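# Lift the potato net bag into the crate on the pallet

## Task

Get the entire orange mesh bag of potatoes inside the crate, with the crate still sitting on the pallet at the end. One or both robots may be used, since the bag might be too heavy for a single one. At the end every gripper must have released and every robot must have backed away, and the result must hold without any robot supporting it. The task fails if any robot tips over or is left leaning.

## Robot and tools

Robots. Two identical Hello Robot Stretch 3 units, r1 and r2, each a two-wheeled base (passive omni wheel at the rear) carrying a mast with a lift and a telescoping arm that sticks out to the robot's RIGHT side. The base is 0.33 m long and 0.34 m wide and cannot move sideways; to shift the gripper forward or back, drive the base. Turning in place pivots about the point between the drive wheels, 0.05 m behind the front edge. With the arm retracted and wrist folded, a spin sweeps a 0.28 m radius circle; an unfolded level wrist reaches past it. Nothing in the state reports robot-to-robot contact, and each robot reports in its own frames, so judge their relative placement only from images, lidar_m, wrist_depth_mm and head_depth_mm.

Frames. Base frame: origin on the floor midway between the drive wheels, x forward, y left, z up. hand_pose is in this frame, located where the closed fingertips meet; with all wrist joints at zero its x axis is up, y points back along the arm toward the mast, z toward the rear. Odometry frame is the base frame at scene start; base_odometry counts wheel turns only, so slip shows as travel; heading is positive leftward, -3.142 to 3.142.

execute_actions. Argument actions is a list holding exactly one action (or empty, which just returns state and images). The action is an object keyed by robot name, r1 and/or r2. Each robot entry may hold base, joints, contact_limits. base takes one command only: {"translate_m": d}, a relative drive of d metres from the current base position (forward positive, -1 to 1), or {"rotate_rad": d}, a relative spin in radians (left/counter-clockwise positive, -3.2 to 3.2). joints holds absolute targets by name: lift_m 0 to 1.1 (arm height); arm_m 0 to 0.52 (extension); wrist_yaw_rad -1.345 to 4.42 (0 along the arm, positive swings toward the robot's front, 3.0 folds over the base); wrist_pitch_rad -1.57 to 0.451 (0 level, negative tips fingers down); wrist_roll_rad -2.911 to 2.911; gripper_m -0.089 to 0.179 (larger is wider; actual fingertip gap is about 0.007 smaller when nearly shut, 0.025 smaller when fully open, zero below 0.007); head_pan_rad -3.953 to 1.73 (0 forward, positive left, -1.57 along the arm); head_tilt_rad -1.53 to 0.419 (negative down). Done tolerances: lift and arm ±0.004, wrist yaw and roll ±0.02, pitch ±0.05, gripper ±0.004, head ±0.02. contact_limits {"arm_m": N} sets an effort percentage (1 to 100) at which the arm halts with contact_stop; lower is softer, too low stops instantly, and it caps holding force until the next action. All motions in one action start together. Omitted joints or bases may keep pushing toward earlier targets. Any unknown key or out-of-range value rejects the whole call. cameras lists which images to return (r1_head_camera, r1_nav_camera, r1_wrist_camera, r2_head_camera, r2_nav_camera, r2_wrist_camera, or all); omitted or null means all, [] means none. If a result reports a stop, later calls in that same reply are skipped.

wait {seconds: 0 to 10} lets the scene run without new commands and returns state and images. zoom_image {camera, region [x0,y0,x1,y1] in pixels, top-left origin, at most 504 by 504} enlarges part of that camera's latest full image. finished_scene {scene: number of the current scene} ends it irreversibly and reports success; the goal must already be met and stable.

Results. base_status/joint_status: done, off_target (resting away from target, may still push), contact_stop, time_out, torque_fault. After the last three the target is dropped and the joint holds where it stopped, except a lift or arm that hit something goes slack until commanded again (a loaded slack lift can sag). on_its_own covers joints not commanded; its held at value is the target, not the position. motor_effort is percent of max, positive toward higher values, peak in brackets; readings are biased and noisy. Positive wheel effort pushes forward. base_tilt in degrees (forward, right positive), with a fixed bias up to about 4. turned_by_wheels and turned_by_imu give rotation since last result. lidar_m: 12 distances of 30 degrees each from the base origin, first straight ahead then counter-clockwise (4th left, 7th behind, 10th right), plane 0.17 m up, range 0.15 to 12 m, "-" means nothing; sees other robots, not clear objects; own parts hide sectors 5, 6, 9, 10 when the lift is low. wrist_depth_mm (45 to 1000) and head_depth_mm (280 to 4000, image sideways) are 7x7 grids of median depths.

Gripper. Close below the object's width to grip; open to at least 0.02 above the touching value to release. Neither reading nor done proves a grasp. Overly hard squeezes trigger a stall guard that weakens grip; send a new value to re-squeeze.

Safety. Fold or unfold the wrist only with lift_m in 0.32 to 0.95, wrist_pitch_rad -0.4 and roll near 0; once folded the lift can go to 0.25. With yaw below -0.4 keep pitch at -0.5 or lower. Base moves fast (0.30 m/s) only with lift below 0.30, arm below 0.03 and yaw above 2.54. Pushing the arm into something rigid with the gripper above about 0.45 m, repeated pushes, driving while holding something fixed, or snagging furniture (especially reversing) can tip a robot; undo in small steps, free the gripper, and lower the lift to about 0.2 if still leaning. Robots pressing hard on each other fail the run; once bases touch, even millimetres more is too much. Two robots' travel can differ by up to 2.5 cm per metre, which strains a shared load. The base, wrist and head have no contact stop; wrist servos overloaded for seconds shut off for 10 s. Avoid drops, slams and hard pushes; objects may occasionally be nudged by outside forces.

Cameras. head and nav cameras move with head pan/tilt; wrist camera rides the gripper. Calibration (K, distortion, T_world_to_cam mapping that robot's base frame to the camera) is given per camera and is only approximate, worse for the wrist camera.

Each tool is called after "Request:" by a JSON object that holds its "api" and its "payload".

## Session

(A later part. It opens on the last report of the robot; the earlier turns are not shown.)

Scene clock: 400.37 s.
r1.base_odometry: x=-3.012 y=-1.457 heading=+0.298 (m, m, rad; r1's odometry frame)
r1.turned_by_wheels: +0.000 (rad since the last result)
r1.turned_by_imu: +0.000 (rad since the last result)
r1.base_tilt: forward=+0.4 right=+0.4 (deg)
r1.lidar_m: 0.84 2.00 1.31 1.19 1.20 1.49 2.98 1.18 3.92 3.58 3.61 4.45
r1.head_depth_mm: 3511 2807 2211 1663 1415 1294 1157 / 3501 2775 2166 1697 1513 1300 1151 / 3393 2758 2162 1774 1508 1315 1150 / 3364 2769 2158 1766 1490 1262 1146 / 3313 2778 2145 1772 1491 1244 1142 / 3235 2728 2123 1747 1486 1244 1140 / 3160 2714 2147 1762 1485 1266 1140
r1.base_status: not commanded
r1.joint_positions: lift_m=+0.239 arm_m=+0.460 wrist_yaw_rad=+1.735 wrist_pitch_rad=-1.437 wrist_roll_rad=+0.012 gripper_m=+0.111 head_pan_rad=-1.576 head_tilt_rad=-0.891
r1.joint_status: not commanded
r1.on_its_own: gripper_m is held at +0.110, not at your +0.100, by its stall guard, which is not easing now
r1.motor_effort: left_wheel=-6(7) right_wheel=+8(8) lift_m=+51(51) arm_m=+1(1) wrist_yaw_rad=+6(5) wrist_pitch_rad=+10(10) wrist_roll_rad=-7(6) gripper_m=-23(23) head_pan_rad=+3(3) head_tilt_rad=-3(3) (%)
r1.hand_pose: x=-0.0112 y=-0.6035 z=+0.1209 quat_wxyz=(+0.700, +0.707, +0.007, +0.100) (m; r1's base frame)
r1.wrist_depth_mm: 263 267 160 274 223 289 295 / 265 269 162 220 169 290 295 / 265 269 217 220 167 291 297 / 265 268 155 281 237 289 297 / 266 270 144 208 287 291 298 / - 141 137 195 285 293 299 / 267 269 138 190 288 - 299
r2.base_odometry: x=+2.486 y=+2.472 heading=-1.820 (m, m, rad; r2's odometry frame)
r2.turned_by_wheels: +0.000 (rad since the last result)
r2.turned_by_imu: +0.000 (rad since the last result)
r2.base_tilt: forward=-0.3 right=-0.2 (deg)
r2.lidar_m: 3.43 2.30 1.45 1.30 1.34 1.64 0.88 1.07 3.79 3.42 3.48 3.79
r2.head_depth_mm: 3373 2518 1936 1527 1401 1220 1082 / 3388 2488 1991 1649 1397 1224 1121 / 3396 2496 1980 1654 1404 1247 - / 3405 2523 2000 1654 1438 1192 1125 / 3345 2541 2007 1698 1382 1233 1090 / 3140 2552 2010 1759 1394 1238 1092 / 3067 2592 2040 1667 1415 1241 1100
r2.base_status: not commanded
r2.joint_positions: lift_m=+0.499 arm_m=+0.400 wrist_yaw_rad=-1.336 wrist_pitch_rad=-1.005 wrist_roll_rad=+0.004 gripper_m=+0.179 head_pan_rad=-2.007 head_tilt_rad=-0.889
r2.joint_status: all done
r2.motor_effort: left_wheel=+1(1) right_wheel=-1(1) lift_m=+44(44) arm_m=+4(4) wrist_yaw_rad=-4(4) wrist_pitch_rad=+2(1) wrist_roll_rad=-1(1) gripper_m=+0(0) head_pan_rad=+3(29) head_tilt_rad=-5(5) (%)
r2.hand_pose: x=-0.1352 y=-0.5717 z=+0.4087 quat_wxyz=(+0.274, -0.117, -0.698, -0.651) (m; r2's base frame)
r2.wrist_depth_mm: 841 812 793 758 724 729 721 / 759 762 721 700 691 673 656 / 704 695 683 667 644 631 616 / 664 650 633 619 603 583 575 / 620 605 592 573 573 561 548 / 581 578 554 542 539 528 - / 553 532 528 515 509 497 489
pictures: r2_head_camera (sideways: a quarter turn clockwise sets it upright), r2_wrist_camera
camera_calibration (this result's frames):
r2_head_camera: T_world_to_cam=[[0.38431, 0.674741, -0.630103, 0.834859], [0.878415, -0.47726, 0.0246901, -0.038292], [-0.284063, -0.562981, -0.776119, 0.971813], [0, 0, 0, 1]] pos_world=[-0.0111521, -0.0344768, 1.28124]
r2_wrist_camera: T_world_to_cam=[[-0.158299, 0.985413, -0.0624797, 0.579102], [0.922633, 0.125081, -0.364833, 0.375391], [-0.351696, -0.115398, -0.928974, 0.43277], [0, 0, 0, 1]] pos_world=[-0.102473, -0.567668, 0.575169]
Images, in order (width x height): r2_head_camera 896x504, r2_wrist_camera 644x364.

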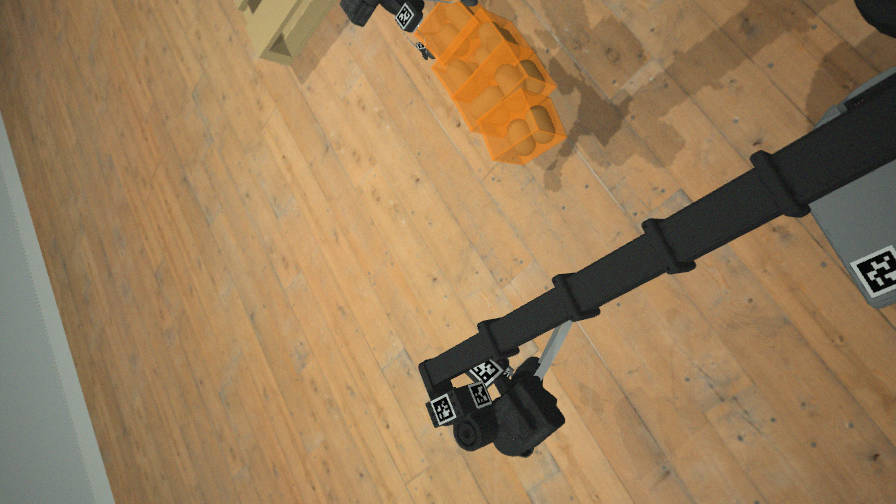

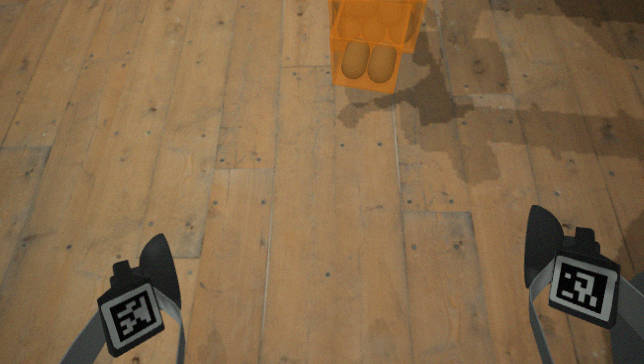

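Request:
{"api": "execute_actions", "payload": {"actions": [{"r2":{"base":{"translate_m":-0.33},"joints":{"lift_m":0.3,"head_pan_rad":-1.9}}}], "cameras": ["r2_head_camera","r2_wrist_camera","r1_head_camera"]}}

Scene clock: 407.93 s.
r1.base_odometry: x=-3.012 y=-1.457 heading=+0.298 (m, m, rad; r1's odometry frame)
r1.turned_by_wheels: +0.000 (rad since the last result)
r1.turned_by_imu: +0.001 (rad since the last result)
r1.base_tilt: forward=+0.0 right=+0.4 (deg)
r1.lidar_m: 0.52 0.52 1.31 1.20 1.20 1.48 2.99 1.18 3.92 3.57 3.60 4.47
r1.head_depth_mm: 3545 2844 2200 1655 1411 1291 1151 / 3505 2780 2171 1699 1508 1309 1155 / 3407 2751 2170 1764 1500 1317 1151 / 3320 2760 2151 1765 1494 1259 1144 / 3299 2763 2140 1753 1488 1248 1145 / 3264 2744 2143 1762 1486 1242 1140 / 3153 2731 2124 1746 1479 1262 1135
r1.base_status: not commanded
r1.joint_positions: lift_m=+0.239 arm_m=+0.460 wrist_yaw_rad=+1.735 wrist_pitch_rad=-1.437 wrist_roll_rad=+0.012 gripper_m=+0.111 head_pan_rad=-1.576 head_tilt_rad=-0.891
r1.joint_status: not commanded
r1.on_its_own: gripper_m is held at +0.110, not at your +0.100, by its stall guard, which is not easing now
r1.motor_effort: left_wheel=-6(7) right_wheel=+8(8) lift_m=+52(51) arm_m=+1(1) wrist_yaw_rad=+5(5) wrist_pitch_rad=+10(10) wrist_roll_rad=-6(6) gripper_m=-23(22) head_pan_rad=+3(3) head_tilt_rad=-3(3) (%)
r1.hand_pose: x=-0.0112 y=-0.6035 z=+0.1209 quat_wxyz=(+0.700, +0.707, +0.007, +0.100) (m; r1's base frame)
r1.wrist_depth_mm: 265 267 160 277 222 289 296 / 264 266 162 221 169 290 295 / 264 270 217 220 167 291 296 / 265 271 156 279 236 291 297 / 263 268 144 207 286 290 298 / - 141 137 195 287 292 298 / 267 269 139 191 287 - 297
r2.base_odometry: x=+2.567 y=+2.792 heading=-1.819 (m, m, rad; r2's odometry frame)
r2.turned_by_wheels: +0.000 (rad since the last result)
r2.turned_by_imu: +0.000 (rad since the last result)
r2.base_tilt: forward=-0.3 right=-0.1 (deg)
r2.lidar_m: 3.76 2.22 1.39 1.28 1.28 1.58 0.54 0.80 0.89 3.49 3.53 4.17
r2.head_depth_mm: 3352 2506 1835 1536 1396 1228 1077 / 3397 2517 1979 1565 1345 1225 1122 / 3475 2505 1994 1641 1347 1240 - / 3349 2527 2010 1648 1441 1229 1112 / 3266 2516 1995 1669 1354 1231 1093 / 3123 2584 2004 1666 1427 1232 1097 / 2973 2580 2008 1674 1422 1240 1094
r2.base_status: done
r2.joint_positions: lift_m=+0.301 arm_m=+0.400 wrist_yaw_rad=-1.337 wrist_pitch_rad=-1.005 wrist_roll_rad=+0.004 gripper_m=+0.179 head_pan_rad=-1.907 head_tilt_rad=-0.889
r2.joint_status: all done
r2.motor_effort: left_wheel=+1(3) right_wheel=-1(5) lift_m=+11(37) arm_m=+4(4) wrist_yaw_rad=-4(4) wrist_pitch_rad=+2(2) wrist_roll_rad=-1(1) gripper_m=+0(1) head_pan_rad=+4(11) head_tilt_rad=-5(4) (%)
r2.hand_pose: x=-0.1352 y=-0.5716 z=+0.2102 quat_wxyz=(+0.274, -0.118, -0.698, -0.651) (m; r2's base frame)
r2.wrist_depth_mm: 556 539 518 422 428 480 467 / 504 490 483 386 392 443 437 / 466 459 447 409 419 413 405 / 436 425 419 393 392 390 378 / 406 399 389 380 374 367 362 / 382 379 367 362 350 346 - / 363 347 348 341 331 326 318
pictures: r1_head_camera (sideways: a quarter turn clockwise sets it upright), r2_head_camera (sideways: a quarter turn clockwise sets it upright), r2_wrist_camera
camera_calibration (this result's frames):
r1_head_camera: T_world_to_cam=[[0.0508611, 0.726995, -0.684757, 0.909746], [0.997431, -0.0716095, -0.00194131, -0.00133014], [-0.0504464, -0.682899, -0.728769, 0.906535], [0, 0, 0, 1]] pos_world=[0.000787499, -0.0424042, 1.28361]
r2_head_camera: T_world_to_cam=[[0.314875, 0.709806, -0.630103, 0.835282], [0.921757, -0.38698, 0.0246901, -0.0385564], [-0.226312, -0.588576, -0.776119, 0.971461], [0, 0, 0, 1]] pos_world=[-0.00761617, -0.0360298, 1.28124]
r2_wrist_camera: T_world_to_cam=[[-0.158092, 0.985446, -0.0624769, 0.566727], [0.922672, 0.124893, -0.364799, 0.302885], [-0.351687, -0.115317, -0.928988, 0.248496], [0, 0, 0, 1]] pos_world=[-0.102476, -0.567651, 0.376749]
Images, in order (width x height): r1_head_camera 896x504, r2_head_camera 896x504, r2_wrist_camera 644x364.

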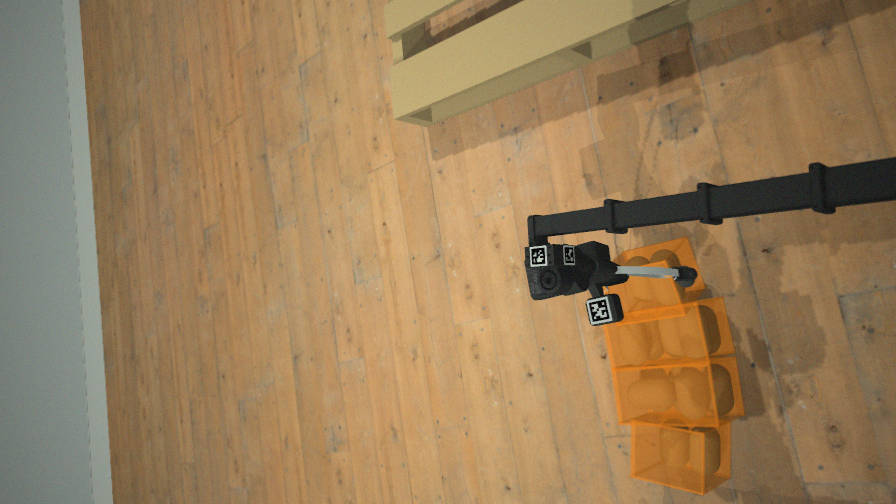

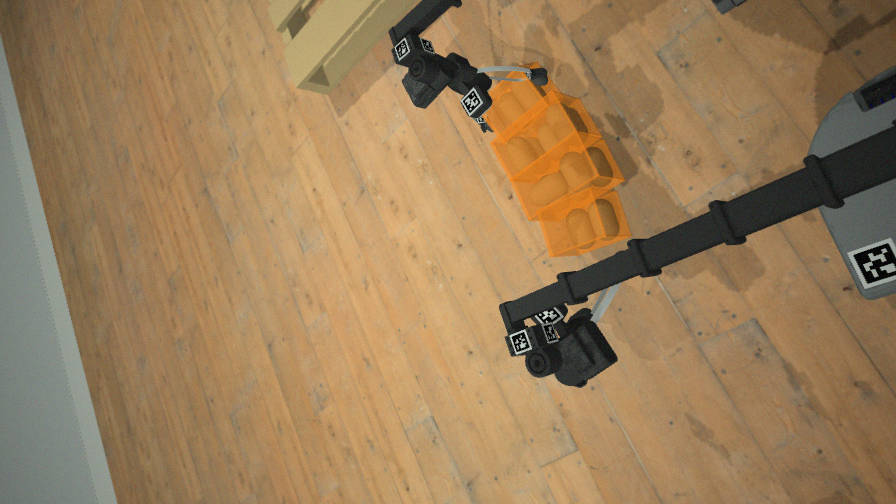

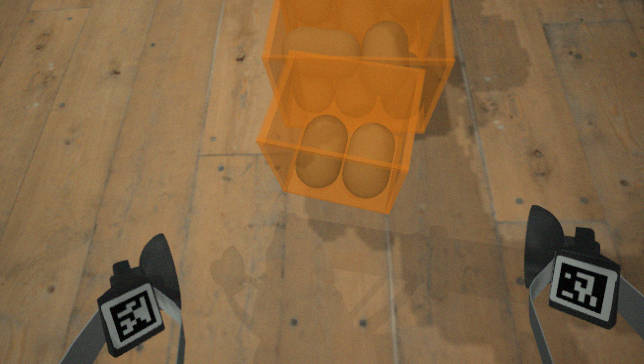

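Request:
{"api": "execute_actions", "payload": {"actions": [{"r2":{"base":{"translate_m":-0.12}}}], "cameras": []}}

Request:
{"api": "execute_actions", "payload": {"actions": [{"r2":{"joints":{"lift_m":0.16}}}], "cameras": ["r2_head_camera","r2_wrist_camera"]}}

Scene clock: 414.07 s.
r1.base_odometry: x=-3.012 y=-1.457 heading=+0.298 (m, m, rad; r1's odometry frame)
r1.turned_by_wheels: +0.000 (rad since the last result)
r1.turned_by_imu: +0.001 (rad since the last result)
r1.base_tilt: forward=+0.1 right=+0.5 (deg)
r1.lidar_m: 0.43 0.40 1.31 1.19 1.20 1.49 2.98 1.18 3.92 3.57 3.61 4.45
r1.head_depth_mm: 3492 2780 2192 1645 1415 1294 1153 / 3481 2801 2161 1700 1511 1312 1144 / 3398 2794 2154 1777 1498 1310 1150 / 3355 2773 2164 1768 1501 1264 1146 / 3304 2750 2160 1752 1497 1246 1144 / 3227 2744 2130 1757 1486 1243 1144 / 3173 2706 2124 1752 1483 1257 1135
r1.base_status: not commanded
r1.joint_positions: lift_m=+0.239 arm_m=+0.460 wrist_yaw_rad=+1.735 wrist_pitch_rad=-1.437 wrist_roll_rad=+0.012 gripper_m=+0.111 head_pan_rad=-1.576 head_tilt_rad=-0.891
r1.joint_status: not commanded
r1.on_its_own: gripper_m is held at +0.110, not at your +0.100, by its stall guard, which is not easing now
r1.motor_effort: left_wheel=-6(6) right_wheel=+8(8) lift_m=+51(51) arm_m=+0(0) wrist_yaw_rad=+5(6) wrist_pitch_rad=+10(10) wrist_roll_rad=-6(6) gripper_m=-22(23) head_pan_rad=+3(3) head_tilt_rad=-2(3) (%)
r1.hand_pose: x=-0.0112 y=-0.6035 z=+0.1209 quat_wxyz=(+0.700, +0.707, +0.007, +0.100) (m; r1's base frame)
r1.wrist_depth_mm: 262 265 160 274 223 290 296 / 265 267 161 221 170 290 297 / 264 267 218 220 166 291 296 / 265 268 156 278 237 291 296 / 264 269 144 208 286 291 298 / - 142 138 194 285 293 298 / 267 269 138 192 286 - 300
r2.base_odometry: x=+2.596 y=+2.908 heading=-1.819 (m, m, rad; r2's odometry frame)
r2.turned_by_wheels: +0.000 (rad since the last result)
r2.turned_by_imu: +0.001 (rad since the last result)
r2.base_tilt: forward=-0.3 right=+0.0 (deg)
r2.lidar_m: 3.87 2.18 1.37 1.26 1.27 1.55 0.42 1.63 0.71 3.52 3.55 4.29
r2.head_depth_mm: 3368 2483 1863 1587 1366 1225 1045 / 3365 2495 1874 1224 1371 1225 1119 / 3454 2510 1991 1642 1351 1229 - / 3387 2515 1985 1640 1395 1233 1110 / 3248 2555 1994 1653 1332 1235 1098 / 3121 2564 2017 1664 1414 1238 1096 / 3033 2552 2020 1678 1417 1237 1097
r2.base_status: done
r2.joint_positions: lift_m=+0.301 arm_m=+0.400 wrist_yaw_rad=-1.337 wrist_pitch_rad=-1.005 wrist_roll_rad=+0.004 gripper_m=+0.179 head_pan_rad=-1.907 head_tilt_rad=-0.889
r2.joint_status: not commanded
r2.motor_effort: left_wheel=+2(4) right_wheel=-1(6) lift_m=+10(10) arm_m=+3(3) wrist_yaw_rad=-3(4) wrist_pitch_rad=+2(2) wrist_roll_rad=-1(1) gripper_m=+0(0) head_pan_rad=+3(4) head_tilt_rad=-5(4) (%)
r2.hand_pose: x=-0.1352 y=-0.5716 z=+0.2102 quat_wxyz=(+0.274, -0.117, -0.698, -0.651) (m; r2's base frame)
r2.wrist_depth_mm: 554 545 519 411 473 480 469 / 505 490 479 387 399 444 438 / 470 456 443 311 410 410 406 / 436 425 414 355 354 389 377 / 410 400 390 326 370 365 362 / 381 379 365 312 351 344 - / 361 348 347 339 333 327 320
pictures: none
No camera images: the call's "cameras" was empty. Leave "cameras" out to get every camera's image.

Scene clock: 415.93 s.
r1.base_odometry: x=-3.012 y=-1.457 heading=+0.298 (m, m, rad; r1's odometry frame)
r1.turned_by_wheels: +0.000 (rad since the last result)
r1.turned_by_imu: +0.000 (rad since the last result)
r1.base_tilt: forward=+0.0 right=+0.3 (deg)
r1.lidar_m: 0.43 0.40 1.31 1.20 1.21 1.48 2.99 1.18 3.96 3.56 0.57 4.47
r1.head_depth_mm: 3555 2815 2207 1653 1416 1290 1155 / 3499 2823 2168 1685 1514 1307 1149 / 3421 2757 2171 1773 1499 1312 1146 / 3350 2779 2155 1756 1499 1261 1147 / 3313 2744 2154 1753 1502 1245 1146 / 3261 2709 2144 1753 1482 1245 1139 / 3172 2739 2137 1751 1483 1262 1139
r1.base_status: not commanded
r1.joint_positions: lift_m=+0.239 arm_m=+0.460 wrist_yaw_rad=+1.735 wrist_pitch_rad=-1.437 wrist_roll_rad=+0.012 gripper_m=+0.111 head_pan_rad=-1.576 head_tilt_rad=-0.891
r1.joint_status: not commanded
r1.on_its_own: gripper_m is held at +0.110, not at your +0.100, by its stall guard, which is not easing now
r1.motor_effort: left_wheel=-6(6) right_wheel=+8(8) lift_m=+51(51) arm_m=+1(1) wrist_yaw_rad=+6(6) wrist_pitch_rad=+10(10) wrist_roll_rad=-7(6) gripper_m=-22(23) head_pan_rad=+3(3) head_tilt_rad=-3(3) (%)
r1.hand_pose: x=-0.0112 y=-0.6035 z=+0.1209 quat_wxyz=(+0.700, +0.707, +0.007, +0.100) (m; r1's base frame)
r1.wrist_depth_mm: 264 266 159 275 223 289 295 / 263 265 161 220 169 290 295 / 265 268 218 221 167 290 296 / 264 268 156 280 238 291 297 / 265 269 144 208 285 293 298 / - 141 137 195 286 293 299 / 265 269 139 191 285 - 299
r2.base_odometry: x=+2.596 y=+2.908 heading=-1.819 (m, m, rad; r2's odometry frame)
r2.turned_by_wheels: +0.001 (rad since the last result)
r2.turned_by_imu: +0.002 (rad since the last result)
r2.base_tilt: forward=-0.2 right=-0.1 (deg)
r2.lidar_m: 3.88 2.17 1.37 1.26 1.27 1.55 0.42 1.63 0.72 3.52 3.54 4.30
r2.head_depth_mm: 3358 2495 1868 1594 1376 1224 1048 / 3399 2484 1857 1221 1375 1233 1117 / 3436 2515 1988 1653 1353 1227 - / 3388 2521 2004 1652 1401 1231 1109 / 3263 2511 2010 1668 1483 1229 1087 / 3158 2540 2025 1666 1416 1237 1096 / 3014 2539 2041 1670 1425 1229 1097
r2.base_status: not commanded
r2.joint_positions: lift_m=+0.201 arm_m=+0.400 wrist_yaw_rad=-1.315 wrist_pitch_rad=-0.992 wrist_roll_rad=+0.006 gripper_m=+0.179 head_pan_rad=-1.907 head_tilt_rad=-0.890
r2.joint_status: lift_m contact_stop (moved -0.099 of -0.141)
r2.on_its_own: lift_m is slack since a contact_stop, until your next command for it (your +0.160 is given up); wrist_yaw_rad is at rest, and its effort (-28) is outside its rest range (-12 to +12)
r2.motor_effort: left_wheel=+17(17) right_wheel=-14(15) lift_m=+27(32) arm_m=+0(4) wrist_yaw_rad=-28(31) wrist_pitch_rad=-2(3) wrist_roll_rad=-2(2) gripper_m=-2(1) head_pan_rad=+4(3) head_tilt_rad=-4(5) (%)
r2.hand_pose: x=-0.1376 y=-0.5751 z=+0.1124 quat_wxyz=(+0.284, -0.116, -0.698, -0.646) (m; r2's base frame)
r2.wrist_depth_mm: 425 411 391 294 260 358 348 / 390 372 354 221 219 331 324 / 357 348 335 255 224 309 302 / 332 322 313 260 289 291 282 / 307 301 292 229 271 273 266 / 288 - 273 224 258 256 - / 272 261 259 253 248 243 237
pictures: r2_head_camera (sideways: a quarter turn clockwise sets it upright), r2_wrist_camera
camera_calibration (this result's frames):
r2_head_camera: T_world_to_cam=[[0.31477, 0.709983, -0.629955, 0.835091], [0.921834, -0.386797, 0.0246784, -0.0385416], [-0.226144, -0.588482, -0.776239, 0.971616], [0, 0, 0, 1]] pos_world=[-0.00760756, -0.0360289, 1.28123]
r2_wrist_camera: T_world_to_cam=[[-0.17799, 0.981904, -0.0646856, 0.559131], [0.915321, 0.141071, -0.377208, 0.279533], [-0.361257, -0.126347, -0.923867, 0.148142], [0, 0, 0, 1]] pos_world=[-0.102826, -0.56973, 0.278473]
Images, in order (width x height): r2_head_camera 896x504, r2_wrist_camera 644x364.

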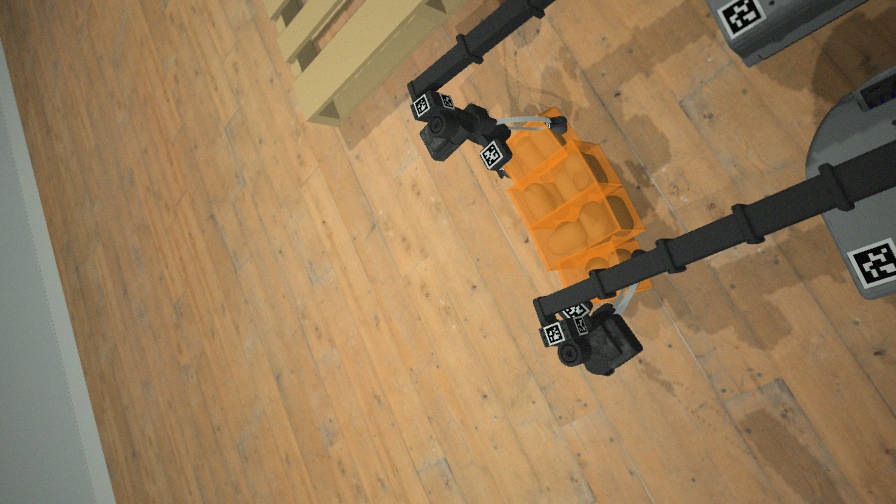

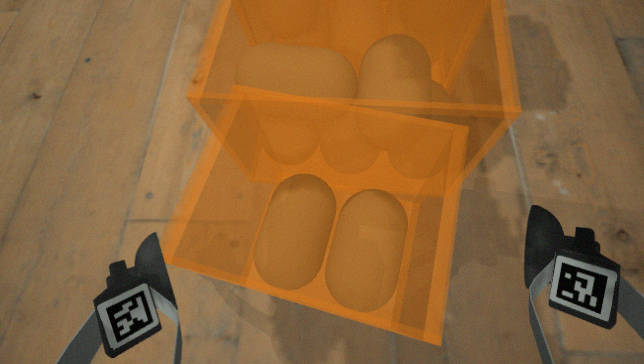

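Request:
{"api": "execute_actions", "payload": {"actions": [{"r2":{"joints":{"lift_m":0.27}}}], "cameras": []}}

Request:
{"api": "execute_actions", "payload": {"actions": [{"r2":{"joints":{"arm_m":0.435},"base":{"translate_m":-0.03}}}], "cameras": []}}

Request:
{"api": "execute_actions", "payload": {"actions": [{"r2":{"joints":{"lift_m":0.16}}}], "cameras": ["r2_wrist_camera"]}}

Scene clock: 421.60 s.
r1.base_odometry: x=-3.012 y=-1.457 heading=+0.298 (m, m, rad; r1's odometry frame)
r1.turned_by_wheels: +0.000 (rad since the last result)
r1.turned_by_imu: +0.000 (rad since the last result)
r1.base_tilt: forward=+0.1 right=+0.1 (deg)
r1.lidar_m: 0.43 0.40 1.31 1.20 1.21 1.48 2.99 1.18 3.94 3.58 3.61 4.47
r1.head_depth_mm: 3589 2788 2188 1662 1421 1295 1155 / 3490 2788 2180 1694 1512 1302 1150 / 3444 2805 2177 1769 1501 1315 1153 / 3292 2774 2151 1767 1491 1257 1146 / 3290 2732 2165 1769 1491 1244 1146 / 3239 2726 2138 1755 1486 1242 1137 / 3177 2729 2137 1740 1489 1265 1136
r1.base_status: not commanded
r1.joint_positions: lift_m=+0.239 arm_m=+0.460 wrist_yaw_rad=+1.735 wrist_pitch_rad=-1.437 wrist_roll_rad=+0.012 gripper_m=+0.111 head_pan_rad=-1.576 head_tilt_rad=-0.891
r1.joint_status: not commanded
r1.on_its_own: gripper_m is held at +0.110, not at your +0.100, by its stall guard, which is not easing now
r1.motor_effort: left_wheel=-6(6) right_wheel=+8(8) lift_m=+51(51) arm_m=+0(1) wrist_yaw_rad=+5(6) wrist_pitch_rad=+10(11) wrist_roll_rad=-6(6) gripper_m=-23(22) head_pan_rad=+2(3) head_tilt_rad=-3(3) (%)
r1.hand_pose: x=-0.0112 y=-0.6035 z=+0.1209 quat_wxyz=(+0.700, +0.707, +0.007, +0.100) (m; r1's base frame)
r1.wrist_depth_mm: 264 266 160 277 223 290 294 / 265 265 161 219 169 290 296 / 264 268 217 220 167 293 294 / 265 269 156 279 237 292 297 / 265 269 144 207 287 291 297 / - 141 137 195 286 292 299 / 266 270 139 192 287 - 297
r2.base_odometry: x=+2.596 y=+2.908 heading=-1.819 (m, m, rad; r2's odometry frame)
r2.turned_by_wheels: -0.001 (rad since the last result)
r2.turned_by_imu: +0.000 (rad since the last result)
r2.base_tilt: forward=-0.2 right=-0.1 (deg)
r2.lidar_m: 3.88 2.18 1.37 1.26 1.27 1.55 0.42 1.63 0.71 3.53 3.54 4.30
r2.head_depth_mm: 3368 2493 1844 1592 1374 1216 1045 / 3396 2493 1856 1227 1377 1225 1118 / 3416 2507 2001 1644 1340 1230 - / 3422 2528 1997 1651 1379 1217 1104 / 3246 2553 1990 1662 1351 1233 1090 / 3109 2582 2026 1657 1422 1237 1092 / 2981 2559 1999 1669 1423 1240 1095
r2.base_status: not commanded
r2.joint_positions: lift_m=+0.269 arm_m=+0.400 wrist_yaw_rad=-1.295 wrist_pitch_rad=-1.005 wrist_roll_rad=+0.005 gripper_m=+0.179 head_pan_rad=-1.907 head_tilt_rad=-0.890
r2.joint_status: all done
r2.on_its_own: wrist_yaw_rad is held at -1.298, not at your -1.340, by its stall guard, which is not easing now
r2.motor_effort: left_wheel=+3(9) right_wheel=-2(7) lift_m=+44(44) arm_m=+0(0) wrist_yaw_rad=-4(9) wrist_pitch_rad=+1(3) wrist_roll_rad=-1(2) gripper_m=+1(1) head_pan_rad=+3(3) head_tilt_rad=-4(4) (%)
r2.hand_pose: x=-0.1341 y=-0.5767 z=+0.1787 quat_wxyz=(+0.287, -0.104, -0.700, -0.645) (m; r2's base frame)
r2.wrist_depth_mm: 506 493 477 330 314 443 425 / 464 453 441 353 353 408 400 / 432 417 408 281 282 378 370 / 399 392 381 327 351 356 348 / 373 369 360 293 340 336 330 / 353 348 337 287 319 316 - / 332 318 318 312 305 301 294
pictures: none
No camera images: the call's "cameras" was empty. Leave "cameras" out to get every camera's image.

Scene clock: 422.90 s.
r1.base_odometry: x=-3.012 y=-1.457 heading=+0.298 (m, m, rad; r1's odometry frame)
r1.turned_by_wheels: +0.000 (rad since the last result)
r1.turned_by_imu: +0.000 (rad since the last result)
r1.base_tilt: forward=+0.2 right=+0.4 (deg)
r1.lidar_m: 0.40 0.37 1.31 1.19 1.20 1.49 2.99 1.18 3.91 3.57 3.60 4.45
r1.head_depth_mm: 3554 2859 2174 1669 1417 1297 1158 / 3456 2780 2196 1703 1495 1301 1148 / 3432 2763 2180 1775 1499 1305 1151 / 3346 2751 2144 1772 1504 1258 1148 / 3242 2744 2139 1758 1490 1247 1143 / 3247 2756 2131 1751 1486 1247 1142 / 3182 2719 2123 1747 1482 1261 1136
r1.base_status: not commanded
r1.joint_positions: lift_m=+0.239 arm_m=+0.460 wrist_yaw_rad=+1.735 wrist_pitch_rad=-1.437 wrist_roll_rad=+0.012 gripper_m=+0.111 head_pan_rad=-1.576 head_tilt_rad=-0.891
r1.joint_status: not commanded
r1.on_its_own: gripper_m is held at +0.110, not at your +0.100, by its stall guard, which is not easing now
r1.motor_effort: left_wheel=-6(5) right_wheel=+8(8) lift_m=+51(50) arm_m=+1(1) wrist_yaw_rad=+5(5) wrist_pitch_rad=+11(10) wrist_roll_rad=-6(6) gripper_m=-22(22) head_pan_rad=+3(3) head_tilt_rad=-3(3) (%)
r1.hand_pose: x=-0.0112 y=-0.6035 z=+0.1209 quat_wxyz=(+0.700, +0.707, +0.007, +0.100) (m; r1's base frame)
r1.wrist_depth_mm: 263 265 160 276 223 290 294 / 264 265 161 220 169 290 298 / 265 268 218 220 167 291 297 / 264 268 156 279 238 291 298 / 265 269 144 208 286 290 299 / - 141 137 195 285 293 298 / 268 269 139 192 286 - 299
r2.base_odometry: x=+2.604 y=+2.937 heading=-1.819 (m, m, rad; r2's odometry frame)
r2.turned_by_wheels: +0.000 (rad since the last result)
r2.turned_by_imu: +0.000 (rad since the last result)
r2.base_tilt: forward=-0.3 right=-0.1 (deg)
r2.lidar_m: 3.91 2.17 1.35 1.26 1.26 0.50 0.40 1.60 0.70 3.52 3.53 4.31
r2.head_depth_mm: 3330 2488 1826 1591 1367 1220 1031 / 3443 2506 1866 1536 1406 1215 1121 / 3419 2534 1978 1610 1347 1228 - / 3388 2530 2006 1676 1340 1219 1110 / 3266 2536 2011 1673 1364 1236 1089 / 3127 2567 2013 1667 1411 1236 1093 / 3022 2579 2012 1669 1426 1237 1103
r2.base_status: done
r2.joint_positions: lift_m=+0.269 arm_m=+0.435 wrist_yaw_rad=-1.295 wrist_pitch_rad=-1.005 wrist_roll_rad=+0.005 gripper_m=+0.179 head_pan_rad=-1.907 head_tilt_rad=-0.890
r2.joint_status: all done
r2.on_its_own: wrist_yaw_rad is held at -1.298, not at your -1.340, by its stall guard, which is not easing now
r2.motor_effort: left_wheel=+1(4) right_wheel=-1(5) lift_m=+44(44) arm_m=+4(6) wrist_yaw_rad=-3(4) wrist_pitch_rad=+2(2) wrist_roll_rad=-1(1) gripper_m=+0(0) head_pan_rad=+3(3) head_tilt_rad=-5(4) (%)
r2.hand_pose: x=-0.1340 y=-0.6113 z=+0.1787 quat_wxyz=(+0.287, -0.103, -0.700, -0.646) (m; r2's base frame)
r2.wrist_depth_mm: 509 497 480 397 363 438 429 / 464 455 441 303 339 398 396 / 433 418 407 341 295 380 371 / 398 391 382 304 263 354 348 / 372 365 356 347 331 336 331 / 350 350 338 282 278 315 - / 333 320 317 309 299 300 292
pictures: none
No camera images: the call's "cameras" was empty. Leave "cameras" out to get every camera's image.

Scene clock: 425.43 s.
r1.base_odometry: x=-3.012 y=-1.457 heading=+0.298 (m, m, rad; r1's odometry frame)
r1.turned_by_wheels: +0.000 (rad since the last result)
r1.turned_by_imu: +0.000 (rad since the last result)
r1.base_tilt: forward=+0.1 right=+0.3 (deg)
r1.lidar_m: 0.40 0.37 1.31 1.19 1.21 1.48 2.98 1.18 3.91 3.58 0.59 4.44
r1.head_depth_mm: 3593 2829 2186 1655 1419 1289 1159 / 3561 2793 2165 1688 1507 1307 1151 / 3457 2766 2185 1765 1506 1313 1152 / 3318 2757 2156 1778 1499 1266 1147 / 3258 2734 2143 1763 1497 1244 1145 / 3222 2781 2142 1764 1491 1238 1140 / 3155 2727 2126 1743 1481 1237 1141
r1.base_status: not commanded
r1.joint_positions: lift_m=+0.239 arm_m=+0.460 wrist_yaw_rad=+1.734 wrist_pitch_rad=-1.437 wrist_roll_rad=+0.014 gripper_m=+0.111 head_pan_rad=-1.576 head_tilt_rad=-0.891
r1.joint_status: not commanded
r1.on_its_own: gripper_m is held at +0.110, not at your +0.100, by its stall guard, which is not easing now
r1.motor_effort: left_wheel=-6(7) right_wheel=+8(8) lift_m=+51(51) arm_m=+1(1) wrist_yaw_rad=+7(6) wrist_pitch_rad=+10(10) wrist_roll_rad=-7(7) gripper_m=-23(23) head_pan_rad=+3(3) head_tilt_rad=-3(3) (%)
r1.hand_pose: x=-0.0111 y=-0.6035 z=+0.1209 quat_wxyz=(+0.700, +0.707, +0.006, +0.099) (m; r1's base frame)
r1.wrist_depth_mm: 265 267 160 275 224 289 296 / 264 266 162 219 169 290 296 / 264 269 216 219 166 292 297 / 264 268 155 279 237 292 296 / 265 269 144 208 286 294 297 / - 141 137 196 287 294 297 / 266 269 139 192 285 - 299
r2.base_odometry: x=+2.604 y=+2.937 heading=-1.819 (m, m, rad; r2's odometry frame)
r2.turned_by_wheels: +0.000 (rad since the last result)
r2.turned_by_imu: +0.002 (rad since the last result)
r2.base_tilt: forward=-0.3 right=+0.0 (deg)
r2.lidar_m: 3.91 2.16 1.35 1.25 1.27 0.50 0.39 1.61 0.70 3.52 3.53 4.31
r2.head_depth_mm: 3384 2495 1853 1594 1374 1223 1034 / 3377 2503 1876 1567 1390 1226 1120 / 3419 2500 1988 1608 1344 1226 - / 3415 2546 2028 1648 1353 1233 1108 / 3275 2527 2004 1659 1489 1231 1095 / 3117 2554 2035 1664 1426 1235 1091 / 3013 2580 2004 1672 1422 1237 1094
r2.base_status: not commanded
r2.joint_positions: lift_m=+0.178 arm_m=+0.435 wrist_yaw_rad=-1.354 wrist_pitch_rad=-0.975 wrist_roll_rad=-0.011 gripper_m=+0.179 head_pan_rad=-1.907 head_tilt_rad=-0.890
r2.joint_status: lift_m contact_stop (moved -0.091 of -0.109)
r2.on_its_own: lift_m is slack since a contact_stop, until your next command for it (your +0.160 is given up)
r2.motor_effort: left_wheel=+4(5) right_wheel=-6(11) lift_m=+28(40) arm_m=+5(4) wrist_yaw_rad=+4(44) wrist_pitch_rad=-7(8) wrist_roll_rad=+5(5) gripper_m=-1(2) head_pan_rad=+2(4) head_tilt_rad=-4(4) (%)
r2.hand_pose: x=-0.1425 y=-0.6060 z=+0.0916 quat_wxyz=(+0.283, -0.129, -0.693, -0.651) (m; r2's base frame)
r2.wrist_depth_mm: 393 382 367 232 266 328 333 / 356 348 340 188 196 313 307 / 329 319 308 187 181 287 287 / 303 296 290 232 216 265 267 / 281 276 270 215 257 255 251 / 262 - 253 195 191 240 - / 246 238 237 188 181 226 220
pictures: r2_wrist_camera
camera_calibration (this result's frames):
r2_wrist_camera: T_world_to_cam=[[-0.155184, 0.986284, -0.0562359, 0.59243], [0.911207, 0.120917, -0.393803, 0.269238], [-0.381601, -0.112354, -0.917473, 0.128234], [0, 0, 0, 1]] pos_world=[-0.104462, -0.602452, 0.256994]
Images, in order (width x height): r2_wrist_camera 644x364.

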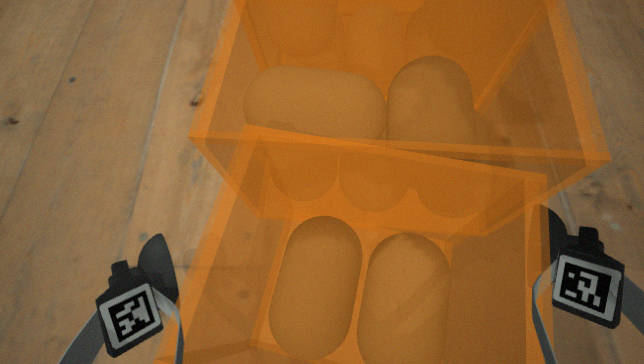

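Straddled at z .09. Grip and lift.

Request:
{"api": "execute_actions", "payload": {"actions": [{"r2":{"joints":{"gripper_m":0.1,"lift_m":0.182,"wrist_yaw_rad":-1.3}},"r1":{"joints":{"gripper_m":0.102}}}], "cameras": []}}

Request:
{"api": "execute_actions", "payload": {"actions": [{"r2":{"joints":{"lift_m":0.36}},"r1":{"joints":{"lift_m":0.39}}}], "cameras": ["r1_head_camera","r2_head_camera"]}}

Scene clock: 433.77 s.
r1.base_odometry: x=-3.012 y=-1.457 heading=+0.298 (m, m, rad; r1's odometry frame)
r1.turned_by_wheels: +0.000 (rad since the last result)
r1.turned_by_imu: +0.000 (rad since the last result)
r1.base_tilt: forward=+0.2 right=+0.2 (deg)
r1.lidar_m: 0.40 0.37 1.31 1.19 1.21 1.49 3.00 1.18 3.93 3.57 0.59 4.45
r1.head_depth_mm: 3578 2856 2187 1662 1416 1292 1152 / 3490 2831 2186 1695 1500 1301 1150 / 3394 2763 2189 1774 1505 1312 1145 / 3314 2810 2167 1761 1500 1263 1150 / 3307 2758 2163 1751 1491 1245 1142 / 3246 2706 2138 1764 1480 1243 1138 / 3163 2719 2133 1755 1481 1243 1138
r1.base_status: not commanded
r1.joint_positions: lift_m=+0.239 arm_m=+0.460 wrist_yaw_rad=+1.733 wrist_pitch_rad=-1.437 wrist_roll_rad=+0.015 gripper_m=+0.110 head_pan_rad=-1.576 head_tilt_rad=-0.891
r1.joint_status: gripper_m off_target (ended at +0.110, target +0.102)
r1.on_its_own: gripper_m is held at +0.109, not at your +0.102, by its stall guard, which is still easing
r1.motor_effort: left_wheel=-6(6) right_wheel=+8(8) lift_m=+51(51) arm_m=+0(1) wrist_yaw_rad=+7(7) wrist_pitch_rad=+10(10) wrist_roll_rad=-8(8) gripper_m=-18(70) head_pan_rad=+3(3) head_tilt_rad=-3(3) (%)
r1.hand_pose: x=-0.0111 y=-0.6035 z=+0.1209 quat_wxyz=(+0.700, +0.708, +0.005, +0.099) (m; r1's base frame)
r1.wrist_depth_mm: 262 267 159 275 223 290 294 / 265 267 161 221 169 292 294 / 265 268 216 221 167 289 296 / 265 269 156 277 236 293 296 / 264 270 145 208 286 292 296 / - 141 137 194 285 294 296 / 267 271 138 191 285 - 297
r2.base_odometry: x=+2.604 y=+2.937 heading=-1.819 (m, m, rad; r2's odometry frame)
r2.turned_by_wheels: +0.000 (rad since the last result)
r2.turned_by_imu: +0.001 (rad since the last result)
r2.base_tilt: forward=-0.4 right=-0.2 (deg)
r2.lidar_m: 3.90 2.17 1.35 1.25 1.26 0.50 0.40 1.60 0.70 3.51 3.53 4.29
r2.head_depth_mm: 3395 2482 1847 1599 1377 1228 1035 / 3388 2494 1880 1563 1408 1222 1115 / 3386 2518 1981 1629 1353 1230 - / 3339 2517 2003 1666 1355 1228 1112 / 3252 2543 2011 1666 1476 1233 1092 / 3113 2519 2018 1685 1419 1239 1097 / 2995 2591 2035 1678 1428 1235 1097
r2.base_status: not commanded
r2.joint_positions: lift_m=+0.182 arm_m=+0.435 wrist_yaw_rad=-1.355 wrist_pitch_rad=-0.967 wrist_roll_rad=+0.025 gripper_m=+0.104 head_pan_rad=-1.907 head_tilt_rad=-0.890
r2.joint_status: wrist_yaw_rad off_target (ended at -1.355, target -1.300); gripper_m off_target (ended at +0.104, target +0.100); the others done
r2.on_its_own: wrist_yaw_rad is held at -1.350, not at your -1.300, by its stall guard, which is not easing now
r2.motor_effort: left_wheel=-1(4) right_wheel=-2(6) lift_m=+28(37) arm_m=+5(4) wrist_yaw_rad=+5(39) wrist_pitch_rad=-9(10) wrist_roll_rad=-9(9) gripper_m=-20(100) head_pan_rad=+3(3) head_tilt_rad=-4(4) (%)
r2.hand_pose: x=-0.1441 y=-0.6064 z=+0.0960 quat_wxyz=(+0.273, -0.144, -0.697, -0.647) (m; r2's base frame)
r2.wrist_depth_mm: 418 404 382 233 272 334 336 / 377 363 349 236 202 318 307 / 344 332 314 189 184 291 285 / 315 308 297 234 195 270 267 / 293 287 278 240 262 259 252 / 273 268 258 200 196 240 - / 254 246 243 191 183 228 221
pictures: none
No camera images: the call's "cameras" was empty. Leave "cameras" out to get every camera's image.

Scene clock: 436.23 s.
r1.base_odometry: x=-3.012 y=-1.457 heading=+0.298 (m, m, rad; r1's odometry frame)
r1.turned_by_wheels: +0.001 (rad since the last result)
r1.turned_by_imu: +0.001 (rad since the last result)
r1.base_tilt: forward=+0.0 right=+0.2 (deg)
r1.lidar_m: 0.40 0.37 1.31 1.20 1.21 1.48 3.00 1.18 3.94 0.52 0.54 4.41
r1.head_depth_mm: 3565 2797 2192 1665 1420 1291 1154 / 3513 2810 2165 1683 1503 1302 1156 / 3427 2809 2177 1775 1498 1303 1131 / 3364 2788 2154 1814 1468 1287 1147 / 3289 2771 2144 1765 1461 1266 1145 / 3236 2717 2138 1742 1486 1244 1140 / 3157 2721 2128 1741 1484 1237 1137
r1.base_status: not commanded
r1.joint_positions: lift_m=+0.389 arm_m=+0.460 wrist_yaw_rad=+1.731 wrist_pitch_rad=-1.379 wrist_roll_rad=+0.017 gripper_m=+0.110 head_pan_rad=-1.576 head_tilt_rad=-0.891
r1.joint_status: all done
r1.on_its_own: gripper_m is held at +0.109, not at your +0.102, by its stall guard, which is not easing now
r1.motor_effort: left_wheel=+4(7) right_wheel=-8(12) lift_m=+56(61) arm_m=+0(1) wrist_yaw_rad=+10(9) wrist_pitch_rad=-6(10) wrist_roll_rad=-9(8) gripper_m=-24(24) head_pan_rad=+3(2) head_tilt_rad=-2(3) (%)
r1.hand_pose: x=+0.0034 y=-0.6012 z=+0.2717 quat_wxyz=(+0.696, +0.708, -0.017, +0.117) (m; r1's base frame)
r1.wrist_depth_mm: 423 426 174 268 250 466 482 / 415 423 168 240 183 461 474 / 410 425 223 228 174 455 472 / 412 419 152 436 229 455 466 / 406 414 143 206 448 452 461 / - 145 136 194 439 447 456 / 405 408 142 193 435 - 457
r2.base_odometry: x=+2.604 y=+2.937 heading=-1.820 (m, m, rad; r2's odometry frame)
r2.turned_by_wheels: -0.001 (rad since the last result)
r2.turned_by_imu: +0.000 (rad since the last result)
r2.base_tilt: forward=-0.3 right=-0.1 (deg)
r2.lidar_m: 3.91 2.17 1.35 1.25 1.26 0.50 0.39 1.60 0.55 0.57 3.55 4.32
r2.head_depth_mm: 3364 2508 1831 1521 1399 1221 1032 / 3369 2511 1864 1531 1399 1226 1117 / 3384 2524 1988 1572 1326 1237 - / 3393 2517 2014 1648 1222 1210 1117 / 3325 2527 2006 1703 1332 1229 1092 / 3148 2541 2009 1660 1393 1230 1097 / 3014 2560 2031 1669 1410 1238 1094
r2.base_status: not commanded
r2.joint_positions: lift_m=+0.359 arm_m=+0.435 wrist_yaw_rad=-1.354 wrist_pitch_rad=-1.025 wrist_roll_rad=+0.011 gripper_m=+0.111 head_pan_rad=-1.907 head_tilt_rad=-0.890
r2.joint_status: all done
r2.on_its_own: wrist_yaw_rad is held at -1.350, not at your -1.300, by its stall guard, which is not easing now; gripper_m is held at +0.110, not at your +0.100, by its stall guard, which is not easing now
r2.motor_effort: left_wheel=-10(11) right_wheel=+9(9) lift_m=+53(53) arm_m=+3(4) wrist_yaw_rad=+4(4) wrist_pitch_rad=+7(9) wrist_roll_rad=-4(9) gripper_m=-21(28) head_pan_rad=+3(4) head_tilt_rad=-4(5) (%)
r2.hand_pose: x=-0.1312 y=-0.6036 z=+0.2659 quat_wxyz=(+0.259, -0.119, -0.699, -0.656) (m; r2's base frame)
r2.wrist_depth_mm: 609 601 579 250 242 524 519 / 569 551 535 287 279 497 491 / 527 521 497 209 213 472 460 / 495 484 469 245 202 442 429 / 464 451 444 423 412 419 411 / 437 428 414 208 212 393 388 / 409 401 395 192 193 375 364
pictures: r1_head_camera (sideways: a quarter turn clockwise sets it upright), r2_head_camera (sideways: a quarter turn clockwise sets it upright)
camera_calibration (this result's frames):
r1_head_camera: T_world_to_cam=[[0.0508611, 0.726995, -0.684757, 0.909746], [0.997431, -0.0716095, -0.00194131, -0.00133014], [-0.0504464, -0.682899, -0.728769, 0.906535], [0, 0, 0, 1]] pos_world=[0.000787499, -0.0424042, 1.28361]
r2_head_camera: T_world_to_cam=[[0.31472, 0.710064, -0.62989, 0.835006], [0.921871, -0.386711, 0.0246732, -0.0385351], [-0.226066, -0.588442, -0.776292, 0.971685], [0, 0, 0, 1]] pos_world=[-0.00760353, -0.0360286, 1.28122]
Images, in order (width x height): r1_head_camera 896x504, r2_head_camera 896x504.

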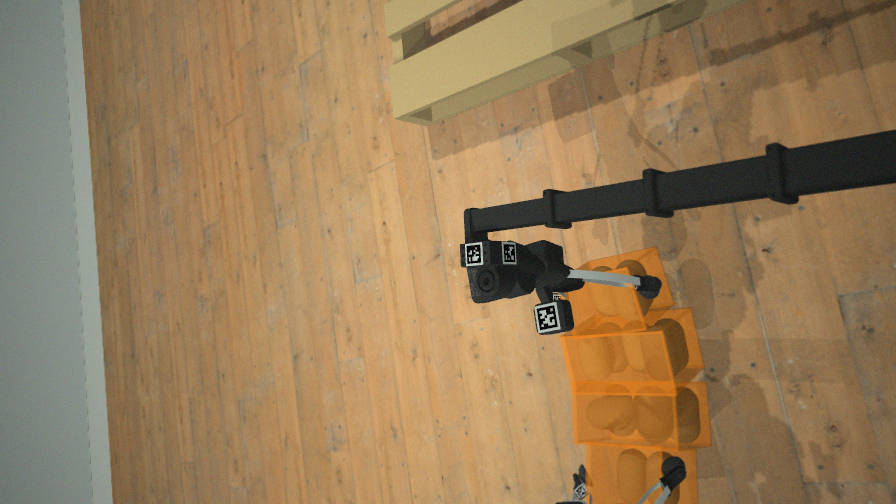

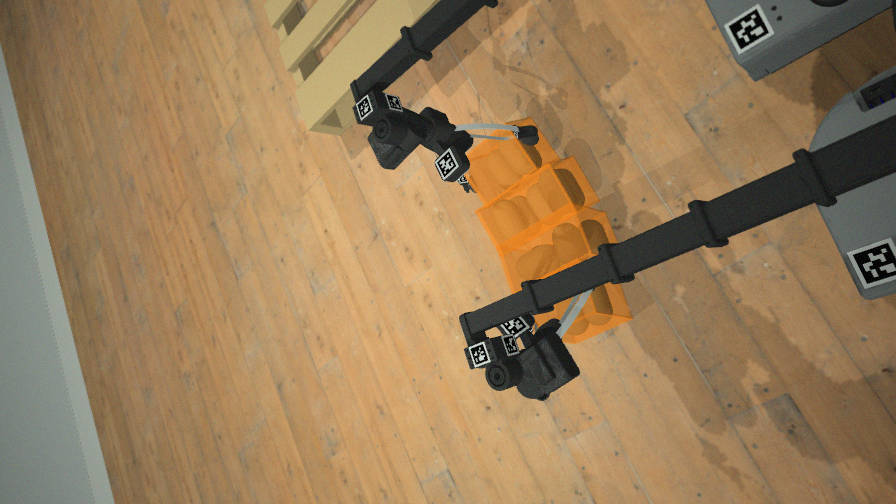

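Request:
{"api": "execute_actions", "payload": {"actions": [{"r2":{"joints":{"lift_m":0.6}},"r1":{"joints":{"lift_m":0.63,"head_pan_rad":-2.3,"head_tilt_rad":-0.8}}}], "cameras": []}}

Request:
{"api": "execute_actions", "payload": {"actions": [{"r2":{"base":{"translate_m":-0.4}},"r1":{"base":{"translate_m":-0.4}}}], "cameras": ["r1_head_camera","r2_head_camera"]}}

Scene clock: 445.87 s.
r1.base_odometry: x=-3.012 y=-1.457 heading=+0.298 (m, m, rad; r1's odometry frame)
r1.turned_by_wheels: +0.000 (rad since the last result)
r1.turned_by_imu: +0.001 (rad since the last result)
r1.base_tilt: forward=-0.1 right=+0.3 (deg)
r1.lidar_m: 0.40 0.37 1.31 1.20 1.20 1.49 3.00 1.18 3.91 3.57 3.60 4.44
r1.head_depth_mm: - 3442 2013 1755 1527 1361 1186 / - 3450 2247 1633 1485 1318 1178 / - 3432 2311 1754 1517 1275 1178 / - 3440 2472 1811 1466 1319 1216 / - 3373 2459 1808 1469 1349 - / - 3344 2439 1795 1547 1404 1156 / - 3311 2434 1918 1614 1293 1170
r1.base_status: not commanded
r1.joint_positions: lift_m=+0.629 arm_m=+0.460 wrist_yaw_rad=+1.731 wrist_pitch_rad=-1.379 wrist_roll_rad=+0.017 gripper_m=+0.110 head_pan_rad=-2.293 head_tilt_rad=-0.804
r1.joint_status: all done
r1.on_its_own: gripper_m is held at +0.109, not at your +0.102, by its stall guard, which is not easing now
r1.motor_effort: left_wheel=+4(4) right_wheel=-7(8) lift_m=+56(58) arm_m=+1(1) wrist_yaw_rad=+8(10) wrist_pitch_rad=-6(6) wrist_roll_rad=-8(9) gripper_m=-24(24) head_pan_rad=-3(36) head_tilt_rad=+1(9) (%)
r1.hand_pose: x=+0.0034 y=-0.6012 z=+0.5118 quat_wxyz=(+0.696, +0.708, -0.017, +0.117) (m; r1's base frame)
r1.wrist_depth_mm: 592 667 174 267 250 724 749 / 652 661 168 240 184 722 749 / 661 662 222 227 173 719 729 / 641 647 153 680 227 700 722 / 634 644 143 205 686 705 726 / - 145 136 194 687 698 707 / 624 639 141 193 686 - 722
r2.base_odometry: x=+2.604 y=+2.937 heading=-1.820 (m, m, rad; r2's odometry frame)
r2.turned_by_wheels: +0.000 (rad since the last result)
r2.turned_by_imu: +0.001 (rad since the last result)
r2.base_tilt: forward=-0.2 right=+0.0 (deg)
r2.lidar_m: 3.89 2.18 1.35 1.26 1.26 0.50 0.39 1.60 3.89 3.50 3.53 4.33
r2.head_depth_mm: 3340 2452 1723 1602 1398 1216 1022 / 3393 2513 878 1573 1398 1232 - / 3386 2521 1981 1051 1431 - - / 3381 2518 1988 1664 1357 1227 1116 / 3256 2544 2056 1582 1379 1232 1090 / 3112 2583 2071 1589 1416 1239 1096 / 3011 2595 2011 1660 1439 1234 1097
r2.base_status: not commanded
r2.joint_positions: lift_m=+0.599 arm_m=+0.435 wrist_yaw_rad=-1.354 wrist_pitch_rad=-1.025 wrist_roll_rad=+0.011 gripper_m=+0.111 head_pan_rad=-1.907 head_tilt_rad=-0.890
r2.joint_status: all done
r2.on_its_own: wrist_yaw_rad is held at -1.350, not at your -1.300, by its stall guard, which is not easing now; gripper_m is held at +0.110, not at your +0.100, by its stall guard, which is not easing now
r2.motor_effort: left_wheel=-11(10) right_wheel=+9(9) lift_m=+53(55) arm_m=+4(4) wrist_yaw_rad=+4(4) wrist_pitch_rad=+8(8) wrist_roll_rad=-4(4) gripper_m=-21(22) head_pan_rad=+2(3) head_tilt_rad=-4(4) (%)
r2.hand_pose: x=-0.1311 y=-0.6036 z=+0.5059 quat_wxyz=(+0.259, -0.119, -0.699, -0.656) (m; r2's base frame)
r2.wrist_depth_mm: 962 927 894 250 242 808 816 / 873 865 828 288 280 772 596 / 825 799 762 208 213 722 558 / 759 749 735 245 203 680 613 / 718 708 685 655 645 654 632 / 675 668 645 209 211 610 - / 635 621 612 193 193 582 573
pictures: none
No camera images: the call's "cameras" was empty. Leave "cameras" out to get every camera's image.

Scene clock: 450.93 s.
r1.base_odometry: x=-3.394 y=-1.574 heading=+0.299 (m, m, rad; r1's odometry frame)
r1.turned_by_wheels: +0.000 (rad since the last result)
r1.turned_by_imu: +0.002 (rad since the last result)
r1.base_tilt: forward=+0.2 right=+0.3 (deg)
r1.lidar_m: 0.40 0.38 1.24 1.13 1.14 1.41 2.85 0.80 0.93 3.63 3.67 4.51
r1.head_depth_mm: 3640 3414 2492 1703 1539 1355 1184 / 3926 3448 2483 1692 1418 1325 1183 / - 3462 2485 1688 1361 1286 1178 / - 3378 2464 1666 1392 1305 1146 / - 3378 2438 1834 1469 1270 - / - 3371 2448 1796 1466 1370 1110 / - 3357 2432 1805 1502 1188 1152
r1.base_status: done
r1.joint_positions: lift_m=+0.629 arm_m=+0.460 wrist_yaw_rad=+1.731 wrist_pitch_rad=-1.378 wrist_roll_rad=+0.015 gripper_m=+0.110 head_pan_rad=-2.293 head_tilt_rad=-0.804
r1.joint_status: not commanded
r1.on_its_own: gripper_m is held at +0.109, not at your +0.102, by its stall guard, which is not easing now
r1.motor_effort: left_wheel=+4(5) right_wheel=-8(13) lift_m=+56(56) arm_m=+1(0) wrist_yaw_rad=+8(10) wrist_pitch_rad=-6(6) wrist_roll_rad=-7(8) gripper_m=-23(24) head_pan_rad=-3(3) head_tilt_rad=+1(1) (%)
r1.hand_pose: x=+0.0038 y=-0.6011 z=+0.5118 quat_wxyz=(+0.696, +0.708, -0.016, +0.119) (m; r1's base frame)
r1.wrist_depth_mm: 608 665 175 687 253 737 750 / 645 660 169 243 183 725 734 / 653 662 222 228 174 719 726 / 650 665 154 680 228 712 720 / 639 644 144 206 699 699 726 / - 144 136 194 697 707 720 / 522 518 141 192 549 - 715
r2.base_odometry: x=+2.703 y=+3.325 heading=-1.820 (m, m, rad; r2's odometry frame)
r2.turned_by_wheels: +0.000 (rad since the last result)
r2.turned_by_imu: +0.001 (rad since the last result)
r2.base_tilt: forward=-0.2 right=-0.1 (deg)
r2.lidar_m: 4.29 2.02 1.31 1.19 1.19 0.50 0.40 1.22 3.97 3.59 3.60 4.39
r2.head_depth_mm: 3312 2495 1783 1551 1286 1198 1031 / 3370 2507 890 1425 1360 1227 - / 3389 2526 1827 1062 1433 - - / 3474 2504 2004 1653 1348 1229 1115 / 3249 2543 2085 1579 1369 1237 1089 / 3121 2552 2083 1584 1415 1230 1097 / 3035 2586 2029 1672 1413 1238 1096
r2.base_status: done
r2.joint_positions: lift_m=+0.599 arm_m=+0.435 wrist_yaw_rad=-1.354 wrist_pitch_rad=-1.024 wrist_roll_rad=+0.008 gripper_m=+0.111 head_pan_rad=-1.907 head_tilt_rad=-0.890
r2.joint_status: not commanded
r2.on_its_own: wrist_yaw_rad is held at -1.350, not at your -1.300, by its stall guard, which is not easing now; gripper_m is held at +0.110, not at your +0.100, by its stall guard, which is not easing now
r2.motor_effort: left_wheel=-10(18) right_wheel=+10(11) lift_m=+53(53) arm_m=+4(4) wrist_yaw_rad=+4(4) wrist_pitch_rad=+7(8) wrist_roll_rad=-3(4) gripper_m=-20(21) head_pan_rad=+3(4) head_tilt_rad=-5(4) (%)
r2.hand_pose: x=-0.1315 y=-0.6037 z=+0.5061 quat_wxyz=(+0.260, -0.119, -0.698, -0.656) (m; r2's base frame)
r2.wrist_depth_mm: 950 788 730 261 238 721 812 / 874 739 699 287 280 673 590 / 829 789 773 209 213 720 557 / 763 747 720 245 204 684 611 / 716 708 689 658 641 651 639 / 675 668 641 208 212 616 - / 635 622 609 193 193 580 568
pictures: r1_head_camera (sideways: a quarter turn clockwise sets it upright), r2_head_camera (sideways: a quarter turn clockwise sets it upright)
camera_calibration (this result's frames):
r1_head_camera: T_world_to_cam=[[0.474528, 0.467758, -0.745671, 0.986547], [0.705068, -0.709129, 0.0038543, -0.00709208], [-0.526974, -0.527578, -0.666303, 0.828197], [0, 0, 0, 1]] pos_world=[-0.0267054, -0.0295557, 1.2875]
r2_head_camera: T_world_to_cam=[[0.31472, 0.710064, -0.62989, 0.835006], [0.921871, -0.386711, 0.0246732, -0.0385351], [-0.226066, -0.588442, -0.776293, 0.971685], [0, 0, 0, 1]] pos_world=[-0.00760354, -0.0360286, 1.28122]
Images, in order (width x height): r1_head_camera 896x504, r2_head_camera 896x504.

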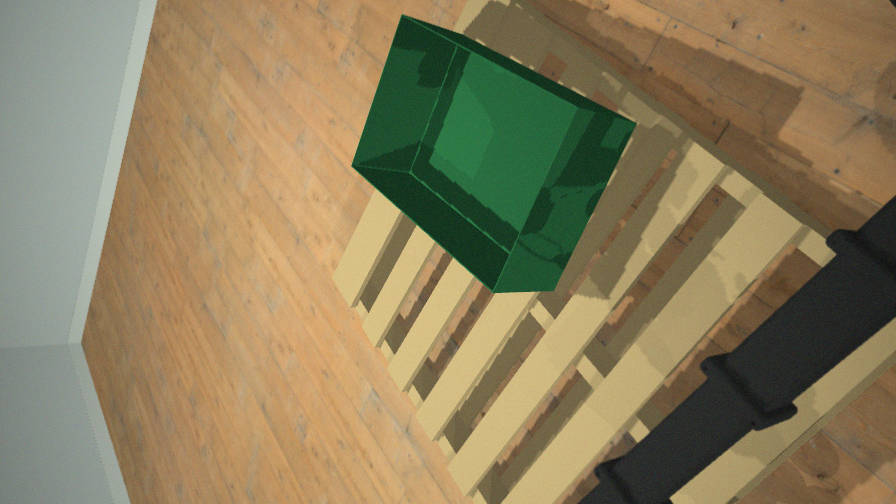

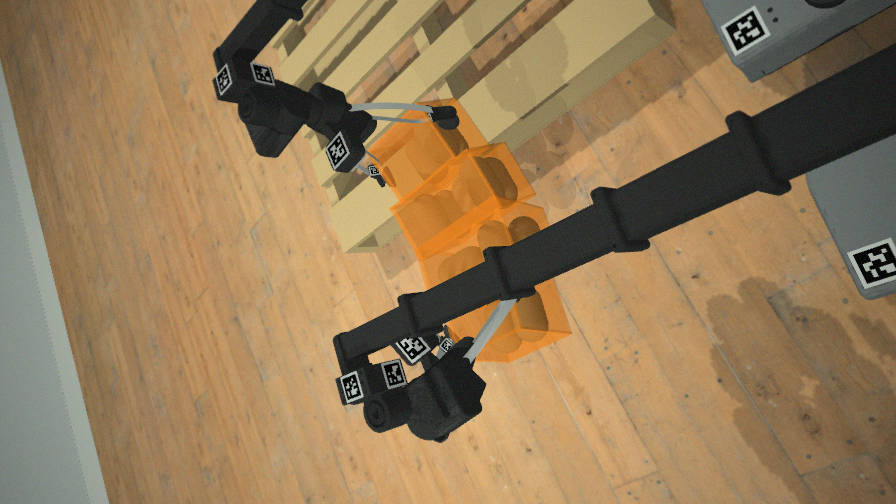

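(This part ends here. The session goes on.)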